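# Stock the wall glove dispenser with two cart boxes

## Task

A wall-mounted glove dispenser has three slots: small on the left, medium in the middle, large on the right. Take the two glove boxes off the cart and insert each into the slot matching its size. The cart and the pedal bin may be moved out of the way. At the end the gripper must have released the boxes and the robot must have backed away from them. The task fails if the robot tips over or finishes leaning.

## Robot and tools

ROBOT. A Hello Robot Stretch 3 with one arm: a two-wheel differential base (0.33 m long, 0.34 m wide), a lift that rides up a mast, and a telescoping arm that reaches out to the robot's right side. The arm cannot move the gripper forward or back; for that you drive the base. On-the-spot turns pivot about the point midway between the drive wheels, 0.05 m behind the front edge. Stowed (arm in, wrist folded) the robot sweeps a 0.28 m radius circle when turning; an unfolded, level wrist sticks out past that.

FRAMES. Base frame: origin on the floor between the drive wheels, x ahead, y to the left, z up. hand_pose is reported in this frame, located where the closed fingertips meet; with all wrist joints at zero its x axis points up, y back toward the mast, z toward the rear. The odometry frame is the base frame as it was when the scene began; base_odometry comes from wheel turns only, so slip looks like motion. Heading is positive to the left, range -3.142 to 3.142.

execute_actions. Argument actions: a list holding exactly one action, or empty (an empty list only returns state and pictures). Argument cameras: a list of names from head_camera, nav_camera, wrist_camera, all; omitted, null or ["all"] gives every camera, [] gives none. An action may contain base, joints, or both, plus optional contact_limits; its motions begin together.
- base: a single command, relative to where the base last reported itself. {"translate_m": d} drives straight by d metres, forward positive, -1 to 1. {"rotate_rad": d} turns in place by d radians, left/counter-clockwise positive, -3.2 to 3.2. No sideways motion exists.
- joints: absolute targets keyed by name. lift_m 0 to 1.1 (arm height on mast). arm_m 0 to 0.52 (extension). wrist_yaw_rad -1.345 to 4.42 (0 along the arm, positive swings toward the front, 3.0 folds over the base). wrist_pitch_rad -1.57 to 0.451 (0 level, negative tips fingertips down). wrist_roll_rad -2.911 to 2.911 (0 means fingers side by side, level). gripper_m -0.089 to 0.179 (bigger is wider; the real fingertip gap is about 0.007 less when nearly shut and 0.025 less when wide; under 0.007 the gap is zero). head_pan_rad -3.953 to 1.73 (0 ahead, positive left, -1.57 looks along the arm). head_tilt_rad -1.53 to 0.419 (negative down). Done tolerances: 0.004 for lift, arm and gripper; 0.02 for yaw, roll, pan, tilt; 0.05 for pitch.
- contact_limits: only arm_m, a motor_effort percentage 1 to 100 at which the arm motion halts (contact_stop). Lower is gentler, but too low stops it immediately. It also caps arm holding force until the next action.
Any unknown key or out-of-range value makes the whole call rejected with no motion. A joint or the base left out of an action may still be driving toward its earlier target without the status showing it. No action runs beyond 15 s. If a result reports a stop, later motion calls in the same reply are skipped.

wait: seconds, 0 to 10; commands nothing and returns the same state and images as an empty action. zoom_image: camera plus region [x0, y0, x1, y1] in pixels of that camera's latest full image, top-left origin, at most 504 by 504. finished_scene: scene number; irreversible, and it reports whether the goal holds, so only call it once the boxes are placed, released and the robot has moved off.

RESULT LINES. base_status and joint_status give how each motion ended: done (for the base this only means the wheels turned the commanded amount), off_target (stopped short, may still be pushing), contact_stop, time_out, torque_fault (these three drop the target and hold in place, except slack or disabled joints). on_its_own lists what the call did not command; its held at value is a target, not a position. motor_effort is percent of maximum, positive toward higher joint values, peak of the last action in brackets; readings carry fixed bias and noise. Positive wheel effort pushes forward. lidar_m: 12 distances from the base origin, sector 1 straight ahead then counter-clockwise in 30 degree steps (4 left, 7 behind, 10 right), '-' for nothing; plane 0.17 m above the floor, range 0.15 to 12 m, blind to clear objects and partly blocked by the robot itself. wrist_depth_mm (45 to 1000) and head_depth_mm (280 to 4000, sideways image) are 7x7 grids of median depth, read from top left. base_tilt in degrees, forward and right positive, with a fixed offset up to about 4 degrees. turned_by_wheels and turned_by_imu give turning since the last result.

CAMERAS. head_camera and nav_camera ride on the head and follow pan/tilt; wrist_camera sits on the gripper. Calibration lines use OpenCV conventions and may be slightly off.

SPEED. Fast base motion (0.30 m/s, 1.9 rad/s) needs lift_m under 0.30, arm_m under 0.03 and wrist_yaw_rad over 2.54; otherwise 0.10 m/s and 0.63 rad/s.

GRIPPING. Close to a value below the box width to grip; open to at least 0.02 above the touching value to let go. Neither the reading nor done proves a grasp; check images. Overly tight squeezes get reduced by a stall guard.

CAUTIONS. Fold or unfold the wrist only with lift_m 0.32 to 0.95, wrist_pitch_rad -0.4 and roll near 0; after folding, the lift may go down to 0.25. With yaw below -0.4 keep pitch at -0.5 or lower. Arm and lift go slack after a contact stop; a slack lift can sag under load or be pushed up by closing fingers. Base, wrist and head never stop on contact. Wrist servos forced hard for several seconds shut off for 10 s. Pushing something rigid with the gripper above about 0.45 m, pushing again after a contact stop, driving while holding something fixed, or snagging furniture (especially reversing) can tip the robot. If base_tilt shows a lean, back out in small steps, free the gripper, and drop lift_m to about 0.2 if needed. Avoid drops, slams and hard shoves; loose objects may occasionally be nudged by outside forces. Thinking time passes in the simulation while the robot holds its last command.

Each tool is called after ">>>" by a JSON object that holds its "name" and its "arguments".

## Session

>>> {"name": "execute_actions", "arguments": {"actions": []}}

Scene clock: 0.00 s.
base_odometry: x=+0.000 y=+0.000 heading=+0.000 (m, m, rad; odometry frame)
turned_by_wheels: +0.000 (rad since the last result)
turned_by_imu: +0.000 (rad since the last result)
base_tilt: forward=-1.2 right=-2.1 (deg)
lidar_m: 1.94 1.74 1.78 1.68 1.58 1.32 1.54 2.55 2.60 1.65 1.56 1.59
head_depth_mm: 1831 2621 2717 2724 2678 2637 2536 / 1775 2617 2887 2868 2813 2765 2632 / 1623 2604 2684 2669 2646 2620 2499 / 1831 2481 2511 2476 2471 2455 1933 / 1830 2369 2401 2352 2319 2307 1841 / 1824 2284 2252 2234 2211 2188 2079 / 1833 1702 1699 1681 1658 1636 1614
base_status: not commanded
joint_positions: lift_m=+0.555 arm_m=+0.003 wrist_yaw_rad=+2.987 wrist_pitch_rad=-0.511 wrist_roll_rad=+0.018 gripper_m=+0.037 head_pan_rad=-0.016 head_tilt_rad=-0.020
joint_status: not commanded
motor_effort: left_wheel=+0 right_wheel=+0 lift_m=+23 arm_m=+0 wrist_yaw_rad=+0 wrist_pitch_rad=+6 wrist_roll_rad=+0 gripper_m=+0 head_pan_rad=+0 head_tilt_rad=+2 (%)
hand_pose: x=+0.0113 y=+0.0615 z=+0.5472 quat_wxyz=(+0.232, +0.702, +0.124, +0.662) (m; base frame)
wrist_depth_mm: - - - - - - - / - - - - - - - / - - - - - - - / - - - - 994 982 952 / 918 885 - 865 873 844 826 / 776 781 - 758 737 747 724 / 687 678 681 687 663 652 645
pictures: head_camera (sideways: a quarter turn clockwise sets it upright), nav_camera (sideways: a quarter turn counterclockwise sets it upright), wrist_camera
camera_calibration (this result's frames):
head_camera: T_world_to_cam=[[0.0395826, 0.0240519, -0.998927, 1.31277], [-0.0136636, 0.99963, 0.0235274, -0.0238991], [0.999123, 0.0127176, 0.0398966, -0.101695], [0, 0, 0, 1]] pos_world=[0.0493167, -0.00639106, 1.31598]
nav_camera: T_world_to_cam=[[0.0989874, -0.00123143, 0.995088, -1.26519], [-0.069611, -0.997558, 0.00569015, 0.0412003], [0.992651, -0.0698324, -0.0988314, 0.080117], [0, 0, 0, 1]] pos_world=[0.0485773, 0.0451365, 1.26665]
wrist_camera: T_world_to_cam=[[0.966487, -0.255366, -0.0262771, 0.0105264], [-0.197348, -0.673614, -0.712249, 0.447706], [0.164183, 0.693565, -0.701435, 0.514347], [0, 0, 0, 1]] pos_world=[-0.00626723, -0.0524641, 0.679935]
Images, in order (width x height): head_camera 896x504, nav_camera 672x504, wrist_camera 644x364.

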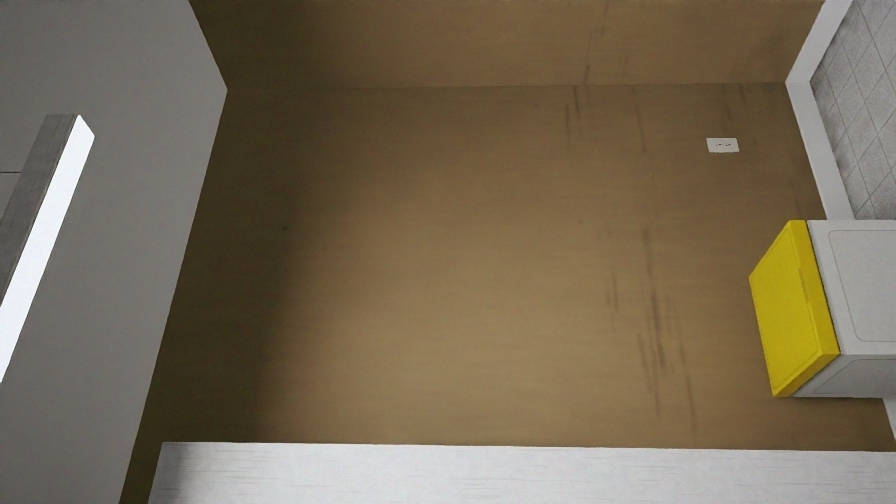

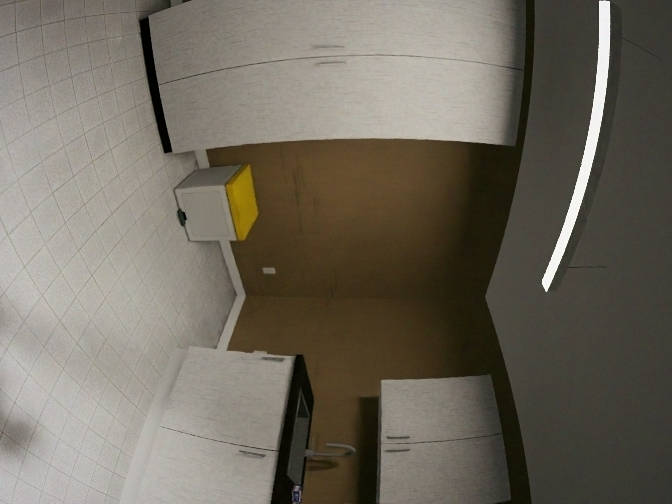

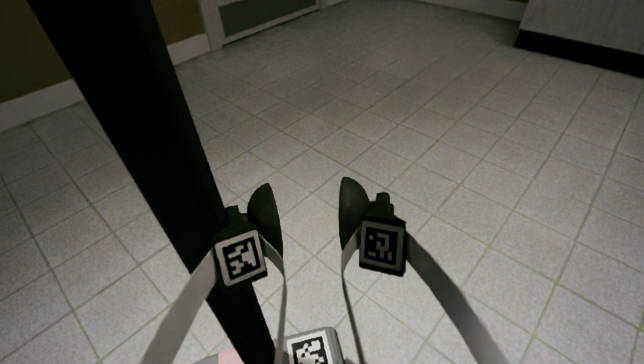

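>>> {"name": "execute_actions", "arguments": {"actions": [{"joints":{"head_pan_rad":-1.6,"head_tilt_rad":-0.5}}], "cameras": ["nav_camera"]}}

>>> {"name": "execute_actions", "arguments": {"actions": [{"joints":{"head_pan_rad":-3.3,"head_tilt_rad":-0.5}}], "cameras": ["nav_camera"]}}

>>> {"name": "execute_actions", "arguments": {"actions": [{"joints":{"head_pan_rad":1.6,"head_tilt_rad":-0.5}}], "cameras": ["nav_camera"]}}

Scene clock: 4.80 s.
base_odometry: x=+0.000 y=+0.000 heading=+0.000 (m, m, rad; odometry frame)
turned_by_wheels: +0.000 (rad since the last result)
turned_by_imu: +0.000 (rad since the last result)
base_tilt: forward=-1.3 right=-2.3 (deg)
lidar_m: 1.94 1.74 1.78 1.68 1.58 1.32 1.54 2.55 2.60 1.65 1.56 1.59
head_depth_mm: 2628 2861 3081 3082 2203 1732 1406 / 2485 2645 2885 2988 2218 1724 1418 / 2317 2474 2658 2807 2224 1742 1417 / 2196 2343 2527 2664 2225 1730 1419 / 2083 2205 2349 2516 2152 1734 1425 / 1979 2105 1635 1696 1821 1742 1425 / 1607 1722 1567 1606 1712 1749 1432
base_status: not commanded
joint_positions: lift_m=+0.555 arm_m=+0.003 wrist_yaw_rad=+2.987 wrist_pitch_rad=-0.511 wrist_roll_rad=+0.018 gripper_m=+0.037 head_pan_rad=-1.593 head_tilt_rad=-0.494
joint_status: all done
motor_effort: left_wheel=+0(0) right_wheel=+0(0) lift_m=+23(22) arm_m=+0(0) wrist_yaw_rad=+0(0) wrist_pitch_rad=+6(6) wrist_roll_rad=+0(0) gripper_m=+0(1) head_pan_rad=-4(47) head_tilt_rad=-2(20) (%)
hand_pose: x=+0.0113 y=+0.0615 z=+0.5472 quat_wxyz=(+0.232, +0.702, +0.124, +0.662) (m; base frame)
wrist_depth_mm: - - - - - - - / - - - - - - - / - - - - - - - / - - - - 998 976 965 / 897 879 - 864 853 834 818 / 771 773 - 748 736 735 722 / 698 678 671 684 661 652 648
pictures: nav_camera (sideways: a quarter turn counterclockwise sets it upright)
camera_calibration (this result's frames):
nav_camera: T_world_to_cam=[[-0.0115447, -0.541995, 0.840302, -1.06242], [-0.99732, 0.0669606, 0.0294877, 0.0158886], [-0.0722493, -0.83771, -0.541316, 0.662478], [0, 0, 0, 1]] pos_world=[0.0514443, -0.0219278, 1.2509]
Images, in order (width x height): nav_camera 672x504.

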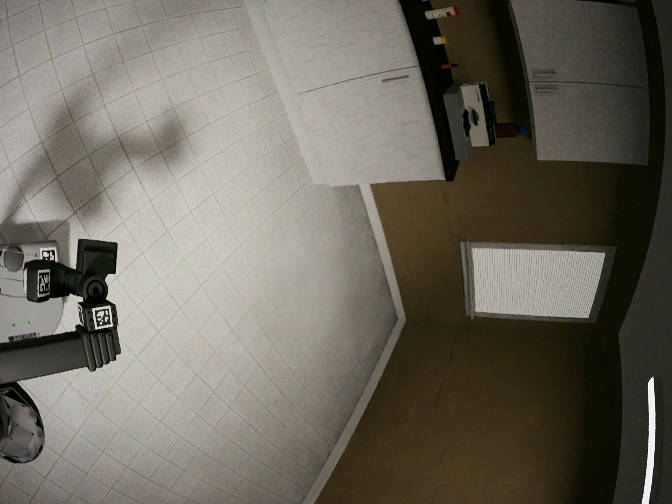

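Scene clock: 6.23 s.
base_odometry: x=+0.000 y=+0.000 heading=+0.000 (m, m, rad; odometry frame)
turned_by_wheels: +0.000 (rad since the last result)
turned_by_imu: +0.000 (rad since the last result)
base_tilt: forward=-1.3 right=-2.2 (deg)
lidar_m: 1.93 1.74 1.78 1.67 1.58 1.32 1.53 2.55 2.60 1.65 1.56 1.59
head_depth_mm: 1600 1688 1713 1420 1681 1623 1412 / 1736 1856 1945 1768 1777 1674 1415 / 1908 2028 2164 2348 2130 1731 1416 / 2120 2266 2451 2625 2226 1731 1417 / 2353 2570 2782 2931 2254 1751 1428 / 2499 2607 2780 2846 2244 1745 1428 / 2332 2462 2598 2740 2256 1747 1437
base_status: not commanded
joint_positions: lift_m=+0.555 arm_m=+0.003 wrist_yaw_rad=+2.987 wrist_pitch_rad=-0.511 wrist_roll_rad=+0.018 gripper_m=+0.037 head_pan_rad=-3.293 head_tilt_rad=-0.494
joint_status: all done
motor_effort: left_wheel=+0(0) right_wheel=+0(0) lift_m=+22(22) arm_m=+0(0) wrist_yaw_rad=+0(0) wrist_pitch_rad=+6(5) wrist_roll_rad=+0(0) gripper_m=+1(1) head_pan_rad=-4(47) head_tilt_rad=-2(2) (%)
hand_pose: x=+0.0113 y=+0.0615 z=+0.5472 quat_wxyz=(+0.232, +0.702, +0.124, +0.662) (m; base frame)
wrist_depth_mm: - - - - - - - / - - - - - - - / - - - - - - - / - - - - 992 989 957 / 903 873 - 874 870 839 822 / 775 765 - 756 730 732 723 / 685 683 677 682 659 652 647
pictures: nav_camera (sideways: a quarter turn counterclockwise sets it upright)
camera_calibration (this result's frames):
nav_camera: T_world_to_cam=[[-0.536135, 0.081303, 0.840208, -1.0591], [0.194895, 0.98038, 0.0294955, 0.0086059], [-0.821325, 0.179566, -0.541462, 0.667237], [0, 0, 0, 1]] pos_world=[-0.0214786, -0.0421424, 1.25089]
Images, in order (width x height): nav_camera 672x504.

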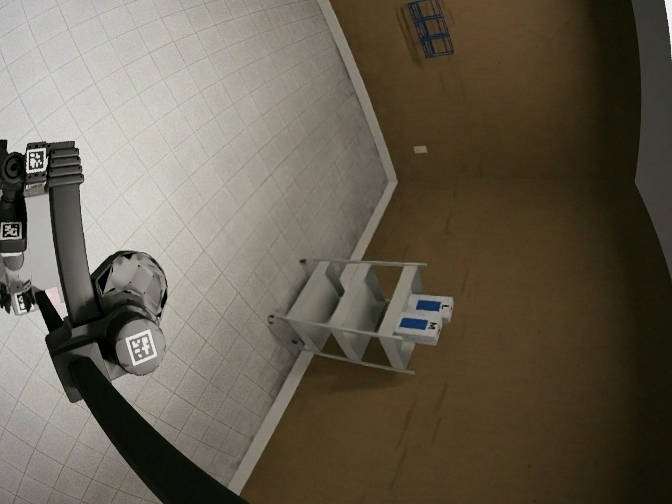

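Scene clock: 9.17 s.
base_odometry: x=+0.000 y=+0.000 heading=+0.000 (m, m, rad; odometry frame)
turned_by_wheels: +0.000 (rad since the last result)
turned_by_imu: +0.000 (rad since the last result)
base_tilt: forward=-1.3 right=-2.3 (deg)
lidar_m: 1.93 1.74 1.78 1.67 1.58 1.32 1.54 2.55 2.61 1.65 1.56 1.59
head_depth_mm: 1832 1955 2107 2349 2228 1726 1414 / 1719 1841 1998 2173 2204 1727 1417 / 1616 1744 1867 2019 2128 1742 1420 / 1526 1642 1769 1902 2013 1734 1424 / 1487 1579 1676 1807 1950 1744 1419 / 1415 1498 1596 1702 1824 1743 1432 / 1349 1425 1513 1616 1727 1793 -
base_status: not commanded
joint_positions: lift_m=+0.555 arm_m=+0.003 wrist_yaw_rad=+2.987 wrist_pitch_rad=-0.511 wrist_roll_rad=+0.018 gripper_m=+0.037 head_pan_rad=+1.593 head_tilt_rad=-0.494
joint_status: all done
motor_effort: left_wheel=+0(0) right_wheel=+0(0) lift_m=+23(24) arm_m=+0(0) wrist_yaw_rad=+0(0) wrist_pitch_rad=+5(6) wrist_roll_rad=+0(0) gripper_m=+1(0) head_pan_rad=+4(46) head_tilt_rad=-2(2) (%)
hand_pose: x=+0.0113 y=+0.0615 z=+0.5472 quat_wxyz=(+0.232, +0.702, +0.124, +0.662) (m; base frame)
wrist_depth_mm: - - - - - - - / - - - - - - - / - - - - - - - / - - - - 989 996 957 / 875 890 - 872 858 837 844 / 768 779 - 756 732 735 724 / 685 676 674 682 657 657 649
pictures: nav_camera (sideways: a quarter turn counterclockwise sets it upright)
camera_calibration (this result's frames):
nav_camera: T_world_to_cam=[[-0.0122744, 0.542125, 0.840208, -1.06229], [0.999298, -0.023088, 0.0294955, 0.00369903], [0.035389, 0.83998, -0.541462, 0.662011], [0, 0, 0, 1]] pos_world=[-0.0401634, 0.0199063, 1.25089]
Images, in order (width x height): nav_camera 672x504.

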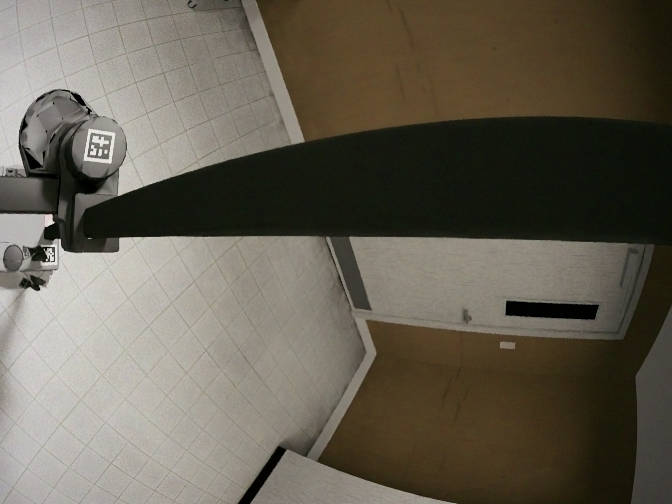

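>>> {"name": "execute_actions", "arguments": {"actions": [{"joints":{"head_pan_rad":-3.55,"head_tilt_rad":-0.55}}], "cameras": ["head_camera"]}}

Scene clock: 15.77 s.
base_odometry: x=+0.000 y=+0.000 heading=+0.000 (m, m, rad; odometry frame)
turned_by_wheels: +0.000 (rad since the last result)
turned_by_imu: +0.000 (rad since the last result)
base_tilt: forward=-1.2 right=-2.2 (deg)
lidar_m: 1.94 1.74 1.78 1.68 1.58 1.33 1.54 2.55 2.61 1.65 1.56 1.60
head_depth_mm: 1393 1483 1592 1719 1842 1630 1352 / 1469 1583 1677 1821 1922 1638 1363 / 1558 1683 1729 1706 1872 1651 1365 / 1656 1785 1675 1805 1878 1657 1364 / 1772 1926 2070 2213 1957 1654 1369 / 1910 2078 2300 2521 2100 1663 1372 / 2052 2276 2510 2701 2106 1666 1373
base_status: not commanded
joint_positions: lift_m=+0.555 arm_m=+0.003 wrist_yaw_rad=+2.987 wrist_pitch_rad=-0.511 wrist_roll_rad=+0.018 gripper_m=+0.037 head_pan_rad=-3.543 head_tilt_rad=-0.543
joint_status: all done
motor_effort: left_wheel=+0(0) right_wheel=+0(0) lift_m=+23(23) arm_m=+0(0) wrist_yaw_rad=+0(0) wrist_pitch_rad=+5(6) wrist_roll_rad=+0(0) gripper_m=+0(1) head_pan_rad=-4(47) head_tilt_rad=-2(8) (%)
hand_pose: x=+0.0113 y=+0.0615 z=+0.5472 quat_wxyz=(+0.232, +0.702, +0.124, +0.662) (m; base frame)
wrist_depth_mm: - - - - - - - / - - - - - - - / - - - - - - - / - - - - - 979 961 / 897 879 - 857 868 844 824 / 773 771 - 748 742 740 731 / 696 687 675 679 666 658 656
pictures: head_camera (sideways: a quarter turn clockwise sets it upright)
camera_calibration (this result's frames):
head_camera: T_world_to_cam=[[0.418758, -0.204441, -0.884786, 1.1612], [-0.377305, -0.925418, 0.0352558, -0.0369295], [-0.826004, 0.31907, -0.464662, 0.56617], [0, 0, 0, 1]] pos_world=[-0.0325378, 0.0225741, 1.2918]
Images, in order (width x height): head_camera 896x504.

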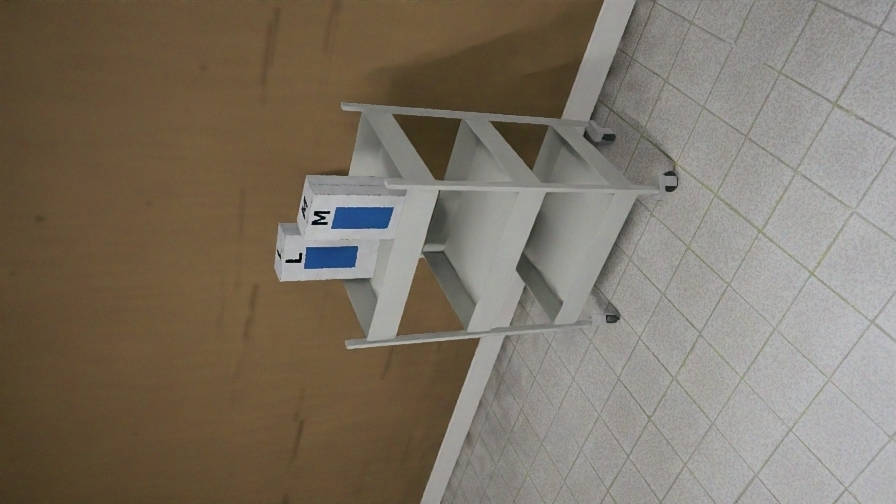

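>>> {"name": "execute_actions", "arguments": {"actions": [{"base":{"rotate_rad":-3.13},"joints":{"head_pan_rad":-1.57,"head_tilt_rad":-0.6,"lift_m":0.9}}], "cameras": []}}

>>> {"name": "execute_actions", "arguments": {"actions": [{"base":{"translate_m":0.87},"joints":{"wrist_pitch_rad":-0.4}}], "cameras": []}}

>>> {"name": "execute_actions", "arguments": {"actions": [{"base":{"rotate_rad":0.61},"joints":{"wrist_yaw_rad":0,"gripper_m":0.179}}], "cameras": []}}

>>> {"name": "execute_actions", "arguments": {"actions": [{"joints":{"wrist_pitch_rad":-0.02,"wrist_roll_rad":0,"lift_m":0.93}}]}}

Scene clock: 33.20 s.
base_odometry: x=+0.000 y=+0.000 heading=-3.130 (m, m, rad; odometry frame)
turned_by_wheels: -3.130 (rad since the last result)
turned_by_imu: -3.076 (rad since the last result)
base_tilt: forward=-1.3 right=-2.2 (deg)
lidar_m: 1.56 2.55 2.62 1.64 1.56 1.60 1.94 1.74 1.78 1.66 1.58 1.32
head_depth_mm: 1819 1996 2203 2427 1936 1562 - / 1717 1870 2047 2272 1962 1571 1383 / 1612 1753 1920 2128 1946 1577 1383 / 1521 1647 1813 1981 1960 1578 1389 / 1479 1587 1730 1880 1956 1582 1391 / 1396 1503 1624 1761 1887 1588 1330 / 1342 1434 1544 1668 1781 1586 1329
base_status: done
joint_positions: lift_m=+0.900 arm_m=+0.003 wrist_yaw_rad=+2.987 wrist_pitch_rad=-0.512 wrist_roll_rad=+0.018 gripper_m=+0.037 head_pan_rad=-1.577 head_tilt_rad=-0.593
joint_status: all done
motor_effort: left_wheel=+1(5) right_wheel=-2(9) lift_m=+25(30) arm_m=+0(0) wrist_yaw_rad=+0(0) wrist_pitch_rad=+5(5) wrist_roll_rad=+0(0) gripper_m=+1(0) head_pan_rad=+4(47) head_tilt_rad=-3(7) (%)
hand_pose: x=+0.0113 y=+0.0615 z=+0.8921 quat_wxyz=(+0.233, +0.702, +0.124, +0.662) (m; base frame)
wrist_depth_mm: - - - - - - - / - - - - - - - / - - - - - - - / - - - - - - - / - - - - - - - / - - - - - - - / - - - - - 996 966
pictures: none
No camera images: the call's "cameras" was empty. Leave "cameras" out to get every camera's image.

Scene clock: 43.07 s.
base_odometry: x=-0.870 y=-0.010 heading=-3.130 (m, m, rad; odometry frame)
turned_by_wheels: +0.000 (rad since the last result)
turned_by_imu: +0.001 (rad since the last result)
base_tilt: forward=-1.3 right=-2.1 (deg)
lidar_m: 1.50 1.82 1.87 2.48 2.04 2.08 2.59 2.47 1.66 1.17 0.67 0.70
head_depth_mm: 1280 1413 1560 1767 1875 1560 - / 1202 1321 1457 1623 1799 1565 1380 / 1142 1239 1357 1512 1690 1567 1381 / 1079 1174 1272 1408 1556 1578 1402 / 1027 1104 1207 1314 1447 1544 1387 / 978 1058 1135 1241 1351 1471 1328 / 941 1002 1078 1166 1273 1360 1116
base_status: done
joint_positions: lift_m=+0.900 arm_m=+0.003 wrist_yaw_rad=+2.987 wrist_pitch_rad=-0.421 wrist_roll_rad=+0.018 gripper_m=+0.037 head_pan_rad=-1.577 head_tilt_rad=-0.593
joint_status: all done
motor_effort: left_wheel=+1(5) right_wheel=-3(3) lift_m=+25(26) arm_m=+0(1) wrist_yaw_rad=+0(1) wrist_pitch_rad=+10(10) wrist_roll_rad=+0(0) gripper_m=+0(1) head_pan_rad=+4(4) head_tilt_rad=-3(3) (%)
hand_pose: x=+0.0132 y=+0.0737 z=+0.9118 quat_wxyz=(+0.202, +0.707, +0.093, +0.672) (m; base frame)
wrist_depth_mm: - - - - - - - / - - - - - - - / - - - - - - - / - - - - - - - / - - - - - - - / - - - - - - - / - - - - - - -
pictures: none
No camera images: the call's "cameras" was empty. Leave "cameras" out to get every camera's image.

Scene clock: 45.57 s.
base_odometry: x=-0.870 y=-0.010 heading=-2.520 (m, m, rad; odometry frame)
turned_by_wheels: +0.610 (rad since the last result)
turned_by_imu: +0.599 (rad since the last result)
base_tilt: forward=-1.2 right=-2.2 (deg)
lidar_m: 1.83 1.91 2.69 2.03 2.13 2.54 2.47 1.52 1.14 0.67 0.72 1.63
head_depth_mm: 919 990 1085 1193 1323 1449 - / 925 998 1095 1204 1336 1463 - / 929 1010 1099 1110 893 1161 - / 931 1016 1114 838 870 1125 1229 / 942 1022 1125 1125 964 1138 1218 / 950 1036 1118 984 1004 1107 1221 / 956 1041 1139 1260 953 1464 1306
base_status: done
joint_positions: lift_m=+0.900 arm_m=+0.003 wrist_yaw_rad=+0.002 wrist_pitch_rad=-0.420 wrist_roll_rad=+0.018 gripper_m=+0.179 head_pan_rad=-1.577 head_tilt_rad=-0.593
joint_status: all done
motor_effort: left_wheel=-2(4) right_wheel=+2(8) lift_m=+25(25) arm_m=-1(1) wrist_yaw_rad=-1(2) wrist_pitch_rad=+9(10) wrist_roll_rad=+0(0) gripper_m=+1(84) head_pan_rad=+4(4) head_tilt_rad=-3(3) (%)
hand_pose: x=-0.0211 y=-0.3718 z=+0.9120 quat_wxyz=(+0.686, +0.147, -0.697, -0.149) (m; base frame)
wrist_depth_mm: 798 644 789 805 839 845 857 / 894 677 534 822 911 932 939 / 990 720 701 719 - - - / - 576 575 578 - - - / - - 884 913 - - - / - 812 810 - - - - / - - 982 979 - - -
pictures: none
No camera images: the call's "cameras" was empty. Leave "cameras" out to get every camera's image.

Scene clock: 46.63 s.
base_odometry: x=-0.870 y=-0.010 heading=-2.520 (m, m, rad; odometry frame)
turned_by_wheels: +0.000 (rad since the last result)
turned_by_imu: +0.000 (rad since the last result)
base_tilt: forward=-1.3 right=-2.2 (deg)
lidar_m: 1.83 1.92 2.70 2.03 2.12 2.54 2.47 1.52 1.14 0.67 0.72 1.64
head_depth_mm: 919 995 1083 1192 1350 1451 - / 921 1000 1093 1204 1311 - - / 932 1006 1100 1114 993 - - / 940 1016 1113 838 867 1098 1222 / 946 1028 1123 1118 874 1104 1222 / 953 1036 1120 984 1005 1103 1224 / 955 1044 1141 1261 954 1473 1306
base_status: not commanded
joint_positions: lift_m=+0.930 arm_m=+0.003 wrist_yaw_rad=+0.002 wrist_pitch_rad=-0.044 wrist_roll_rad=+0.006 gripper_m=+0.179 head_pan_rad=-1.577 head_tilt_rad=-0.593
joint_status: all done
motor_effort: left_wheel=-2(2) right_wheel=+2(2) lift_m=+26(31) arm_m=+0(0) wrist_yaw_rad=-1(1) wrist_pitch_rad=+11(10) wrist_roll_rad=-3(2) gripper_m=+1(1) head_pan_rad=+4(4) head_tilt_rad=-3(3) (%)
hand_pose: x=-0.0210 y=-0.4026 z=+1.0333 quat_wxyz=(+0.705, +0.016, -0.709, -0.015) (m; base frame)
wrist_depth_mm: 814 804 815 813 825 824 828 / 831 841 862 846 852 868 880 / 879 895 899 885 899 924 907 / 914 923 913 944 947 934 957 / 947 964 720 865 - - - / - 748 737 649 - - - / - 558 562 558 - - -
pictures: head_camera (sideways: a quarter turn clockwise sets it upright), nav_camera (sideways: a quarter turn counterclockwise sets it upright), wrist_camera
camera_calibration (this result's frames):
head_camera: T_world_to_cam=[[0.0277806, 0.508392, -0.860677, 1.13215], [0.999336, 0.00617974, 0.0359064, -0.0461718], [0.0235733, -0.861103, -0.507883, 0.617225], [0, 0, 0, 1]] pos_world=[0.000139446, -0.0437944, 1.28955]
nav_camera: T_world_to_cam=[[-0.00342495, -0.622583, 0.782546, -0.987175], [-0.998277, 0.0479746, 0.0337987, 0.0102861], [-0.0585848, -0.781082, -0.621674, 0.766937], [0, 0, 0, 1]] pos_world=[0.0518182, -0.0160511, 1.24895]
wrist_camera: T_world_to_cam=[[-0.9952, 0.0784278, -0.0585335, 0.0624562], [0.0795699, 0.30028, -0.950526, 1.11907], [-0.0569712, -0.950621, -0.30508, 0.106362], [0, 0, 0, 1]] pos_world=[-0.0208284, -0.239823, 1.09981]
Images, in order (width x height): head_camera 896x504, nav_camera 672x504, wrist_camera 644x364.

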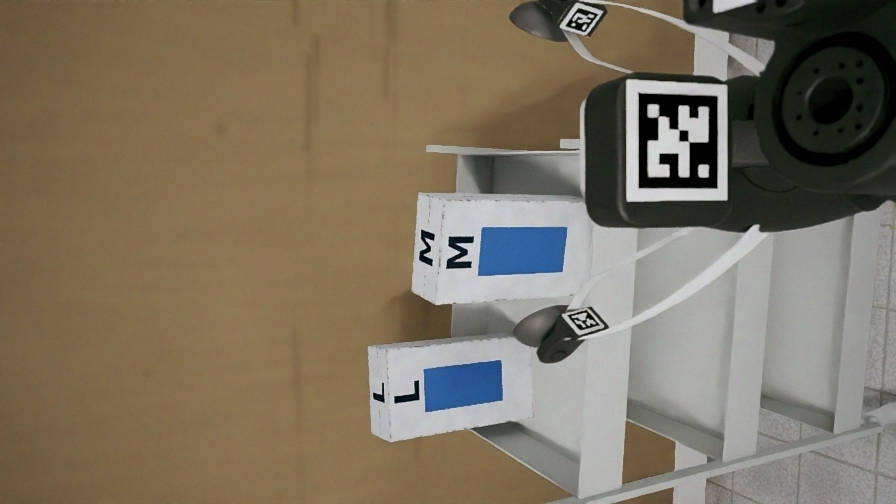

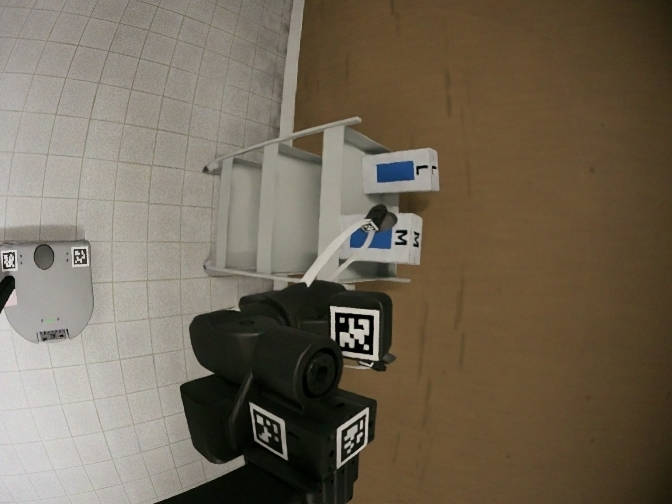

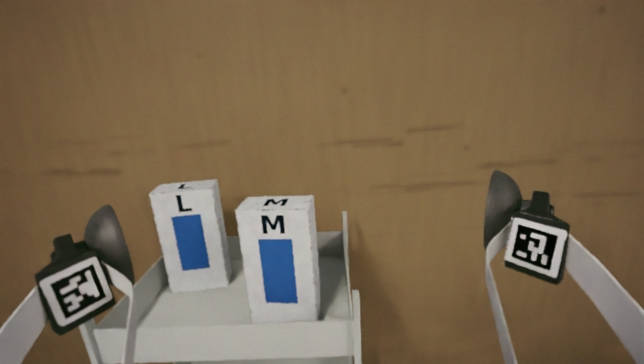

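>>> {"name": "execute_actions", "arguments": {"actions": [{"base":{"translate_m":0.05},"joints":{"lift_m":0.76,"arm_m":0.25}}], "cameras": ["wrist_camera"]}}

Scene clock: 53.60 s.
base_odometry: x=-0.911 y=-0.039 heading=-2.520 (m, m, rad; odometry frame)
turned_by_wheels: +0.000 (rad since the last result)
turned_by_imu: +0.000 (rad since the last result)
base_tilt: forward=-1.2 right=-2.3 (deg)
lidar_m: 1.78 1.86 2.62 2.03 2.13 2.59 2.52 1.53 1.14 0.68 0.72 1.63
head_depth_mm: 917 994 1087 1197 1310 - 1309 / 923 1004 1098 1183 1275 - 1262 / 930 1010 1107 841 873 - 1215 / 942 1018 1116 1132 870 1099 1208 / 945 1027 1114 1004 996 1100 1243 / 950 1034 1119 1028 975 1104 1237 / 961 1041 1139 1265 1363 1524 1329
base_status: done
joint_positions: lift_m=+0.760 arm_m=+0.250 wrist_yaw_rad=+0.000 wrist_pitch_rad=-0.042 wrist_roll_rad=+0.006 gripper_m=+0.179 head_pan_rad=-1.577 head_tilt_rad=-0.593
joint_status: all done
motor_effort: left_wheel=-2(4) right_wheel=+2(8) lift_m=+20(30) arm_m=+2(2) wrist_yaw_rad=-1(1) wrist_pitch_rad=+10(11) wrist_roll_rad=-3(3) gripper_m=+0(0) head_pan_rad=+4(3) head_tilt_rad=-2(2) (%)
hand_pose: x=-0.0214 y=-0.6497 z=+0.8640 quat_wxyz=(+0.705, +0.015, -0.709, -0.015) (m; base frame)
wrist_depth_mm: 574 576 576 584 585 587 587 / 598 604 598 606 604 617 614 / 628 405 291 265 638 641 652 / 658 420 285 275 665 671 676 / 691 439 302 288 696 704 713 / - 458 424 305 448 753 758 / 368 380 343 321 342 785 794
pictures: wrist_camera
camera_calibration (this result's frames):
wrist_camera: T_world_to_cam=[[-0.995142, 0.0796132, -0.0579157, 0.0718287], [0.0792459, 0.298696, -0.951053, 1.03177], [-0.0584171, -0.951022, -0.303554, -0.181821], [0, 0, 0, 1]] pos_world=[-0.0209054, -0.48682, 0.930236]
Images, in order (width x height): wrist_camera 644x364.

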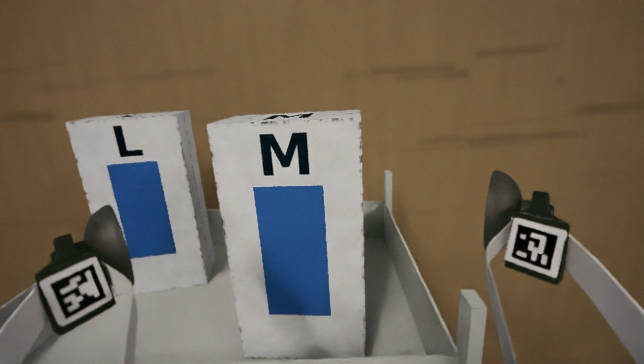

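>>> {"name": "execute_actions", "arguments": {"actions": [{"base":{"translate_m":0.043},"joints":{"wrist_yaw_rad":-0.15,"arm_m":0.34}}], "cameras": ["wrist_camera"]}}

Scene clock: 61.87 s.
base_odometry: x=-0.946 y=-0.064 heading=-2.520 (m, m, rad; odometry frame)
turned_by_wheels: +0.000 (rad since the last result)
turned_by_imu: +0.000 (rad since the last result)
base_tilt: forward=-1.2 right=-2.2 (deg)
lidar_m: 1.73 1.82 2.56 2.03 2.12 2.62 2.56 1.53 1.15 0.68 0.72 1.64
head_depth_mm: 922 996 1088 1192 1304 - 1284 / 924 1006 1096 1155 - 1051 1206 / 930 1008 1111 825 - 1064 1212 / 940 1014 1116 1140 895 1096 1219 / 948 1029 1109 980 1003 1100 1241 / 953 1035 1134 1237 967 1137 1293 / 959 1044 1144 1264 1423 1549 1343
base_status: done
joint_positions: lift_m=+0.760 arm_m=+0.340 wrist_yaw_rad=-0.149 wrist_pitch_rad=-0.042 wrist_roll_rad=+0.006 gripper_m=+0.179 head_pan_rad=-1.577 head_tilt_rad=-0.593
joint_status: all done
motor_effort: left_wheel=-2(3) right_wheel=+2(8) lift_m=+21(21) arm_m=+2(1) wrist_yaw_rad=-1(1) wrist_pitch_rad=+10(11) wrist_roll_rad=-3(2) gripper_m=+1(0) head_pan_rad=+4(4) head_tilt_rad=-3(2) (%)
hand_pose: x=-0.0593 y=-0.7369 z=+0.8640 quat_wxyz=(+0.702, -0.038, -0.708, -0.068) (m; base frame)
wrist_depth_mm: 450 468 482 503 533 557 581 / 469 486 507 524 555 581 613 / 302 494 225 199 577 606 648 / 291 310 181 183 607 638 688 / 302 346 190 192 640 667 721 / - 360 200 202 384 721 768 / 331 349 213 214 288 774 813
pictures: wrist_camera
camera_calibration (this result's frames):
wrist_camera: T_world_to_cam=[[-0.972216, 0.226806, -0.0579157, 0.150826], [0.12281, 0.283577, -0.951053, 1.05226], [-0.199281, -0.931742, -0.303553, -0.261076], [0, 0, 0, 1]] pos_world=[-0.0346197, -0.57586, 0.930236]
Images, in order (width x height): wrist_camera 644x364.

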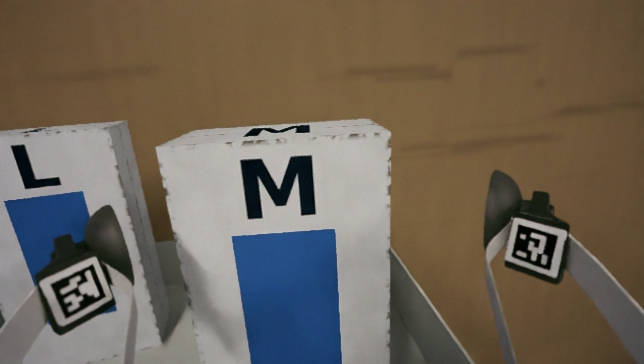

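>>> {"name": "execute_actions", "arguments": {"actions": [{"joints":{"arm_m":0.407}}], "cameras": ["wrist_camera"]}}

>>> {"name": "execute_actions", "arguments": {"actions": [{"joints":{"gripper_m":0.09}}], "cameras": []}}

>>> {"name": "execute_actions", "arguments": {"actions": [{"joints":{"lift_m":1.0}}], "cameras": ["wrist_camera","head_camera"]}}

Scene clock: 68.80 s.
base_odometry: x=-0.946 y=-0.064 heading=-2.520 (m, m, rad; odometry frame)
turned_by_wheels: +0.000 (rad since the last result)
turned_by_imu: +0.000 (rad since the last result)
base_tilt: forward=-1.1 right=-2.2 (deg)
lidar_m: 1.73 1.82 2.56 2.04 2.12 2.63 2.56 1.53 1.14 0.68 0.72 1.64
head_depth_mm: 919 995 1088 1204 1301 - 1289 / 924 1003 1099 1163 - 1095 1213 / 936 1014 1102 1164 - 1098 1209 / 940 1018 1111 1135 901 1094 1217 / 946 1029 1106 985 1000 1107 1240 / 955 1037 1137 1235 971 1141 1296 / 962 1044 1140 1259 1406 1544 1326
base_status: not commanded
joint_positions: lift_m=+0.760 arm_m=+0.407 wrist_yaw_rad=-0.149 wrist_pitch_rad=-0.042 wrist_roll_rad=+0.006 gripper_m=+0.179 head_pan_rad=-1.577 head_tilt_rad=-0.593
joint_status: all done
motor_effort: left_wheel=-2(2) right_wheel=+2(2) lift_m=+20(20) arm_m=+2(5) wrist_yaw_rad=-2(1) wrist_pitch_rad=+10(10) wrist_roll_rad=-2(3) gripper_m=+1(1) head_pan_rad=+4(4) head_tilt_rad=-3(3) (%)
hand_pose: x=-0.0594 y=-0.8039 z=+0.8640 quat_wxyz=(+0.702, -0.038, -0.708, -0.068) (m; base frame)
wrist_depth_mm: 393 408 425 440 462 486 512 / 407 423 444 460 486 507 536 / 416 436 458 471 493 535 568 / 233 113 113 114 115 559 603 / 240 116 117 119 121 579 633 / - 122 124 125 128 632 677 / 266 267 130 132 135 667 722
pictures: wrist_camera
camera_calibration (this result's frames):
wrist_camera: T_world_to_cam=[[-0.972196, 0.226893, -0.0579158, 0.166071], [0.122835, 0.283567, -0.951053, 1.07125], [-0.199364, -0.931724, -0.303553, -0.323496], [0, 0, 0, 1]] pos_world=[-0.0346278, -0.642861, 0.930236]
Images, in order (width x height): wrist_camera 644x364.

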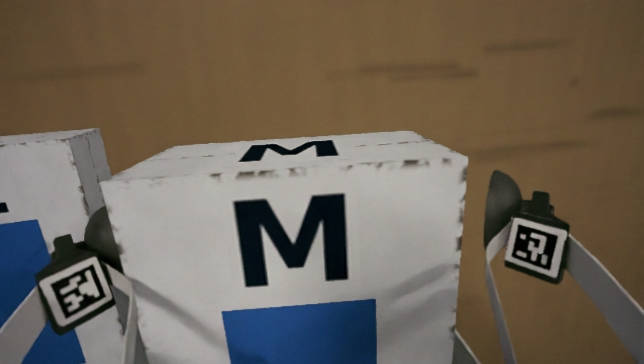

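Scene clock: 70.17 s.
base_odometry: x=-0.946 y=-0.064 heading=-2.520 (m, m, rad; odometry frame)
turned_by_wheels: +0.000 (rad since the last result)
turned_by_imu: +0.000 (rad since the last result)
base_tilt: forward=-1.3 right=-2.1 (deg)
lidar_m: 1.73 1.81 2.57 2.03 2.13 2.63 2.56 1.52 1.14 0.69 0.72 1.64
head_depth_mm: 921 996 1086 1196 1307 - 1282 / 928 1008 1101 1162 - 1095 1210 / 935 1013 1107 867 - 1098 1216 / 941 1020 1113 1151 962 1098 1218 / 945 1030 1111 981 1002 1103 1238 / 954 1034 1130 1236 973 1138 1298 / 962 1049 1149 1268 1415 1542 1335
base_status: not commanded
joint_positions: lift_m=+0.760 arm_m=+0.407 wrist_yaw_rad=-0.145 wrist_pitch_rad=-0.041 wrist_roll_rad=+0.006 gripper_m=+0.091 head_pan_rad=-1.577 head_tilt_rad=-0.593
joint_status: all done
motor_effort: left_wheel=+0(2) right_wheel=-1(2) lift_m=+21(20) arm_m=+3(2) wrist_yaw_rad=-3(3) wrist_pitch_rad=+10(10) wrist_roll_rad=-2(3) gripper_m=-17(91) head_pan_rad=+4(4) head_tilt_rad=-3(3) (%)
hand_pose: x=-0.0583 y=-0.8041 z=+0.8643 quat_wxyz=(+0.702, -0.037, -0.708, -0.066) (m; base frame)
wrist_depth_mm: 392 409 423 446 459 480 510 / 413 422 441 462 484 505 535 / 416 443 455 474 495 526 562 / 235 128 123 125 128 554 584 / 243 129 128 130 133 597 626 / 252 133 133 136 139 630 665 / 258 281 140 142 145 667 717
pictures: none
No camera images: the call's "cameras" was empty. Leave "cameras" out to get every camera's image.

Scene clock: 73.17 s.
base_odometry: x=-0.946 y=-0.064 heading=-2.520 (m, m, rad; odometry frame)
turned_by_wheels: +0.000 (rad since the last result)
turned_by_imu: +0.000 (rad since the last result)
base_tilt: forward=-1.3 right=-2.1 (deg)
lidar_m: 1.74 1.82 2.56 2.03 2.13 2.63 2.56 1.52 1.14 0.68 0.72 1.64
head_depth_mm: 921 974 1102 1194 1313 1472 1307 / 924 981 751 1110 956 1093 1217 / 933 988 - 797 959 1094 1214 / 939 1016 1117 1143 965 1097 1221 / 947 1027 1109 980 996 1102 1237 / 954 1033 1130 1236 970 1135 1299 / 961 1041 1149 1260 1415 1546 1330
base_status: not commanded
joint_positions: lift_m=+1.000 arm_m=+0.407 wrist_yaw_rad=-0.149 wrist_pitch_rad=-0.084 wrist_roll_rad=+0.006 gripper_m=+0.091 head_pan_rad=-1.577 head_tilt_rad=-0.593
joint_status: all done
motor_effort: left_wheel=-1(1) right_wheel=+1(2) lift_m=+28(32) arm_m=+2(2) wrist_yaw_rad=-1(2) wrist_pitch_rad=+30(30) wrist_roll_rad=-2(2) gripper_m=-16(16) head_pan_rad=+4(4) head_tilt_rad=-3(2) (%)
hand_pose: x=-0.0591 y=-0.8022 z=+1.0929 quat_wxyz=(+0.701, -0.023, -0.708, -0.082) (m; base frame)
wrist_depth_mm: 389 403 419 438 457 479 501 / 403 419 438 461 485 508 534 / 422 441 457 472 498 534 567 / 443 451 124 126 128 575 610 / 472 129 129 131 133 615 655 / 493 134 134 136 139 651 702 / 511 353 139 142 145 705 776
pictures: head_camera (sideways: a quarter turn clockwise sets it upright), wrist_camera
camera_calibration (this result's frames):
head_camera: T_world_to_cam=[[0.0277807, 0.508408, -0.860668, 1.13213], [0.999336, 0.00617906, 0.0359066, -0.0461721], [0.0235734, -0.861094, -0.507899, 0.617246], [0, 0, 0, 1]] pos_world=[0.000139447, -0.0437942, 1.28955]
wrist_camera: T_world_to_cam=[[-0.971895, 0.229022, -0.0544844, 0.177225], [0.128604, 0.322667, -0.937735, 1.30564], [-0.197181, -0.918387, -0.343052, -0.198413], [0, 0, 0, 1]] pos_world=[-0.03479, -0.644095, 1.16593]
Images, in order (width x height): head_camera 896x504, wrist_camera 644x364.

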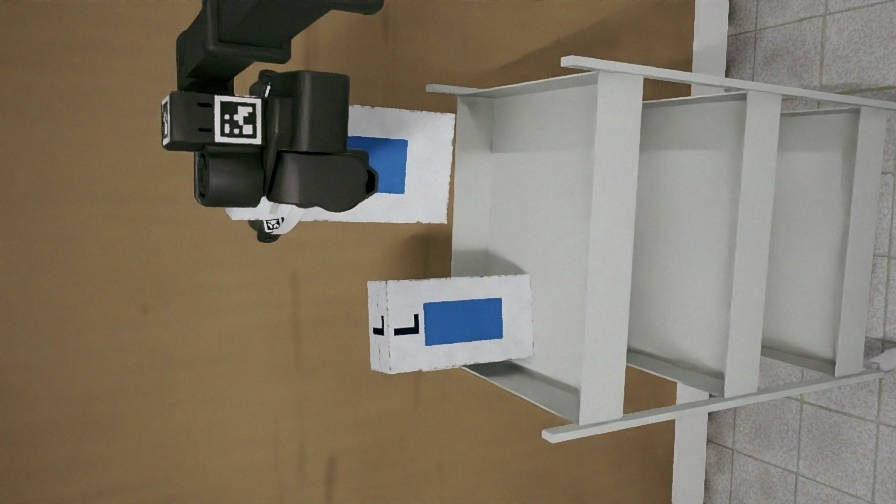

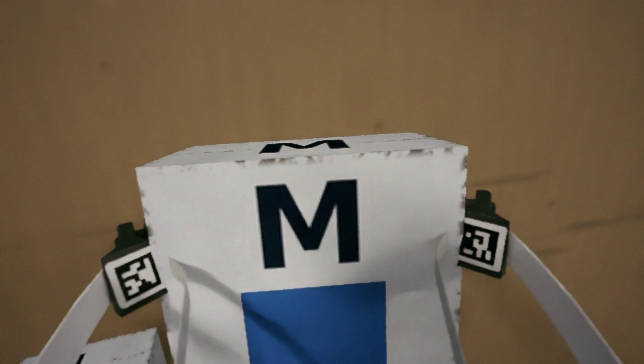

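>>> {"name": "execute_actions", "arguments": {"actions": [{"base":{"translate_m":0.85},"joints":{"arm_m":0.03,"wrist_yaw_rad":0.1,"wrist_pitch_rad":0.03}}], "cameras": []}}

>>> {"name": "execute_actions", "arguments": {"actions": [{"base":{"rotate_rad":1.6}}], "cameras": []}}

>>> {"name": "execute_actions", "arguments": {"actions": [{"base":{"translate_m":1.0}}], "cameras": []}}

>>> {"name": "execute_actions", "arguments": {"actions": [{"base":{"translate_m":0.5},"joints":{"head_pan_rad":-1.3,"head_tilt_rad":-0.85,"wrist_yaw_rad":-0.5}}]}}

Scene clock: 91.30 s.
base_odometry: x=-1.637 y=-0.559 heading=-2.520 (m, m, rad; odometry frame)
turned_by_wheels: +0.000 (rad since the last result)
turned_by_imu: -0.001 (rad since the last result)
base_tilt: forward=-1.3 right=-2.1 (deg)
lidar_m: 0.89 0.93 1.31 2.61 2.57 2.94 3.38 0.99 0.90 1.14 1.20 0.92
head_depth_mm: 948 1021 1112 1209 - - - / 952 1030 1103 - - - - / 959 1038 1090 - - - 1295 / 965 1051 1119 392 434 476 1317 / 975 1054 1140 396 1407 1537 1323 / 980 1066 1168 1288 1443 1552 1331 / 989 1074 1175 1301 1454 1560 1341
base_status: done
joint_positions: lift_m=+1.000 arm_m=+0.030 wrist_yaw_rad=+0.100 wrist_pitch_rad=-0.039 wrist_roll_rad=+0.004 gripper_m=+0.091 head_pan_rad=-1.577 head_tilt_rad=-0.593
joint_status: wrist_pitch_rad off_target (ended at -0.039, target +0.030); the others done
motor_effort: left_wheel=-1(2) right_wheel=+2(12) lift_m=+28(29) arm_m=-3(0) wrist_yaw_rad=+0(4) wrist_pitch_rad=+32(35) wrist_roll_rad=-2(3) gripper_m=-16(17) head_pan_rad=+4(4) head_tilt_rad=-3(2) (%)
hand_pose: x=+0.0040 y=-0.4291 z=+1.1044 quat_wxyz=(+0.706, +0.049, -0.706, +0.021) (m; base frame)
wrist_depth_mm: 879 851 848 832 808 797 766 / 915 909 897 858 841 824 802 / 955 967 936 887 871 860 847 / 997 965 125 126 129 899 887 / - 129 129 131 133 951 908 / 987 134 134 136 138 - 785 / 917 - 139 141 144 - 926
pictures: none
No camera images: the call's "cameras" was empty. Leave "cameras" out to get every camera's image.

Scene clock: 94.80 s.
base_odometry: x=-1.637 y=-0.559 heading=-0.920 (m, m, rad; odometry frame)
turned_by_wheels: +1.600 (rad since the last result)
turned_by_imu: +1.571 (rad since the last result)
base_tilt: forward=-1.3 right=-2.2 (deg)
lidar_m: 2.61 2.23 3.02 3.38 0.97 0.90 1.14 1.19 0.91 0.89 0.94 1.35
head_depth_mm: 728 789 857 933 - - - / 734 797 849 - - - - / 741 804 845 - - - 1293 / 744 810 861 392 435 475 1317 / 754 823 882 396 1090 1255 1326 / 763 828 909 994 1125 1273 1325 / 770 835 916 1013 1139 1296 1337
base_status: done
joint_positions: lift_m=+1.000 arm_m=+0.030 wrist_yaw_rad=+0.100 wrist_pitch_rad=-0.039 wrist_roll_rad=+0.004 gripper_m=+0.091 head_pan_rad=-1.577 head_tilt_rad=-0.593
joint_status: not commanded
motor_effort: left_wheel=-2(5) right_wheel=+2(9) lift_m=+28(28) arm_m=-3(3) wrist_yaw_rad=+0(0) wrist_pitch_rad=+31(32) wrist_roll_rad=-2(2) gripper_m=-15(16) head_pan_rad=+4(4) head_tilt_rad=-2(3) (%)
hand_pose: x=+0.0041 y=-0.4291 z=+1.1044 quat_wxyz=(+0.706, +0.049, -0.706, +0.021) (m; base frame)
wrist_depth_mm: 644 622 604 584 568 552 538 / 669 653 627 613 595 575 562 / 707 683 651 633 609 603 585 / 740 705 125 126 128 625 610 / 788 129 129 131 133 650 639 / 826 134 134 136 139 703 661 / 901 874 139 141 144 736 710
pictures: none
No camera images: the call's "cameras" was empty. Leave "cameras" out to get every camera's image.

Scene clock: 105.97 s.
base_odometry: x=-1.031 y=-1.355 heading=-0.920 (m, m, rad; odometry frame)
turned_by_wheels: +0.000 (rad since the last result)
turned_by_imu: +0.000 (rad since the last result)
base_tilt: forward=-1.3 right=-2.2 (deg)
lidar_m: 1.62 1.37 1.52 3.34 2.85 1.78 2.13 1.28 0.97 0.95 1.00 1.44
head_depth_mm: 778 841 918 995 - - - / 783 848 909 - - - - / 790 858 900 - - - 1294 / 799 869 924 392 434 476 1323 / 806 876 944 396 1157 1331 1321 / 816 885 970 1076 1205 1357 1329 / 825 893 982 1084 1220 1383 1336
base_status: done
joint_positions: lift_m=+1.000 arm_m=+0.030 wrist_yaw_rad=+0.100 wrist_pitch_rad=-0.039 wrist_roll_rad=+0.004 gripper_m=+0.091 head_pan_rad=-1.577 head_tilt_rad=-0.593
joint_status: not commanded
motor_effort: left_wheel=-2(3) right_wheel=+2(9) lift_m=+28(28) arm_m=-3(3) wrist_yaw_rad=+0(0) wrist_pitch_rad=+32(32) wrist_roll_rad=-2(2) gripper_m=-15(16) head_pan_rad=+4(4) head_tilt_rad=-2(2) (%)
hand_pose: x=+0.0041 y=-0.4291 z=+1.1044 quat_wxyz=(+0.706, +0.049, -0.706, +0.021) (m; base frame)
wrist_depth_mm: 696 682 660 643 627 605 596 / 735 705 697 673 653 639 615 / 778 754 707 687 670 662 645 / 807 777 125 126 128 693 673 / 866 130 129 131 133 712 703 / 933 134 134 136 138 775 729 / 979 954 139 142 144 808 772
pictures: none
No camera images: the call's "cameras" was empty. Leave "cameras" out to get every camera's image.

Scene clock: 112.13 s.
base_odometry: x=-0.728 y=-1.753 heading=-0.920 (m, m, rad; odometry frame)
turned_by_wheels: +0.000 (rad since the last result)
turned_by_imu: +0.000 (rad since the last result)
base_tilt: forward=-1.3 right=-2.2 (deg)
lidar_m: 1.12 1.18 1.04 2.57 3.50 2.25 2.39 1.31 1.00 0.98 1.04 1.15
head_depth_mm: 827 925 1044 1212 - 1293 1163 / 857 959 1089 1263 1462 1321 1165 / 887 994 1141 1329 1502 1328 1169 / 918 1035 1192 1406 1541 1328 1172 / 950 1083 1256 1488 1559 1332 1172 / 990 1127 1319 1573 1557 1339 1179 / 1024 1181 1389 1681 1564 1337 1181
base_status: done
joint_positions: lift_m=+1.000 arm_m=+0.030 wrist_yaw_rad=-0.499 wrist_pitch_rad=-0.039 wrist_roll_rad=+0.004 gripper_m=+0.091 head_pan_rad=-1.307 head_tilt_rad=-0.839
joint_status: all done
motor_effort: left_wheel=-2(3) right_wheel=+2(9) lift_m=+29(29) arm_m=-3(3) wrist_yaw_rad=+0(3) wrist_pitch_rad=+32(32) wrist_roll_rad=-2(2) gripper_m=-16(16) head_pan_rad=+4(28) head_tilt_rad=-3(19) (%)
hand_pose: x=-0.1436 y=-0.3992 z=+1.1044 quat_wxyz=(+0.681, -0.162, -0.689, -0.188) (m; base frame)
wrist_depth_mm: 542 599 673 773 879 - - / 559 609 706 797 924 - - / 573 636 705 781 915 - - / 596 625 125 126 128 - - / 608 129 129 131 133 - - / 624 134 134 136 138 - - / 646 727 139 141 144 - -
pictures: head_camera (sideways: a quarter turn clockwise sets it upright), nav_camera (sideways: a quarter turn counterclockwise sets it upright), wrist_camera
camera_calibration (this result's frames):
head_camera: T_world_to_cam=[[-0.159426, 0.685277, -0.710618, 0.937675], [0.963928, 0.263463, 0.0378125, -0.0484255], [0.213134, -0.678957, -0.702561, 0.869322], [0, 0, 0, 1]] pos_world=[0.0108862, -0.0395764, 1.27891]
nav_camera: T_world_to_cam=[[0.207467, -0.767121, 0.607028, -0.759733], [-0.972481, -0.228981, 0.0429987, -0.00183624], [0.106013, -0.599244, -0.793516, 0.989424], [0, 0, 0, 1]] pos_world=[0.050942, 0.0096795, 1.24638]
wrist_camera: T_world_to_cam=[[-0.835522, 0.546553, -0.0564177, 0.151795], [0.2096, 0.222125, -0.952223, 1.18476], [-0.507908, -0.807428, -0.300147, 0.111304], [0, 0, 0, 1]] pos_world=[-0.0649659, -0.256259, 1.17013]
Images, in order (width x height): head_camera 896x504, nav_camera 672x504, wrist_camera 644x364.

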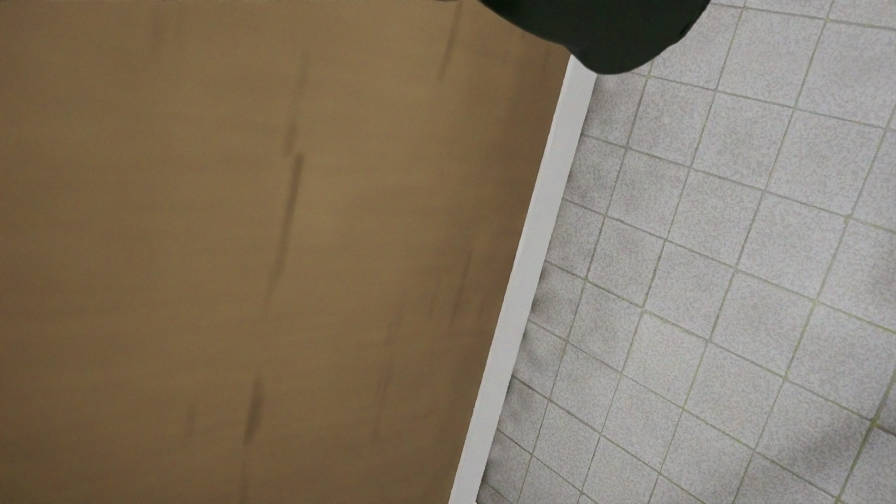

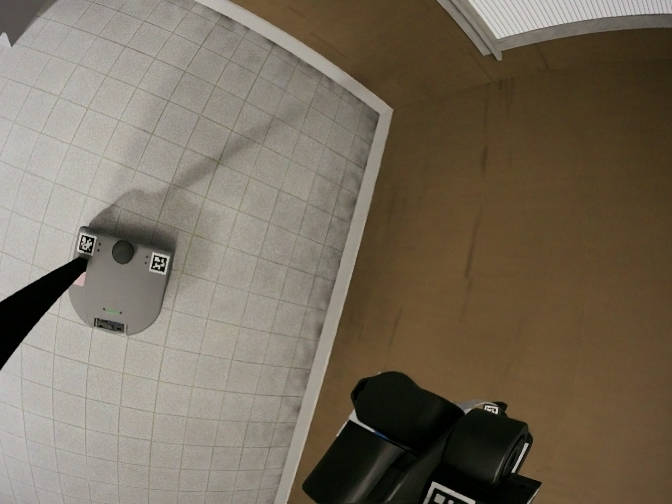

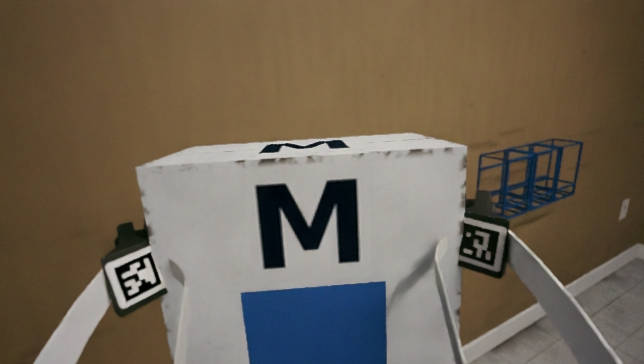

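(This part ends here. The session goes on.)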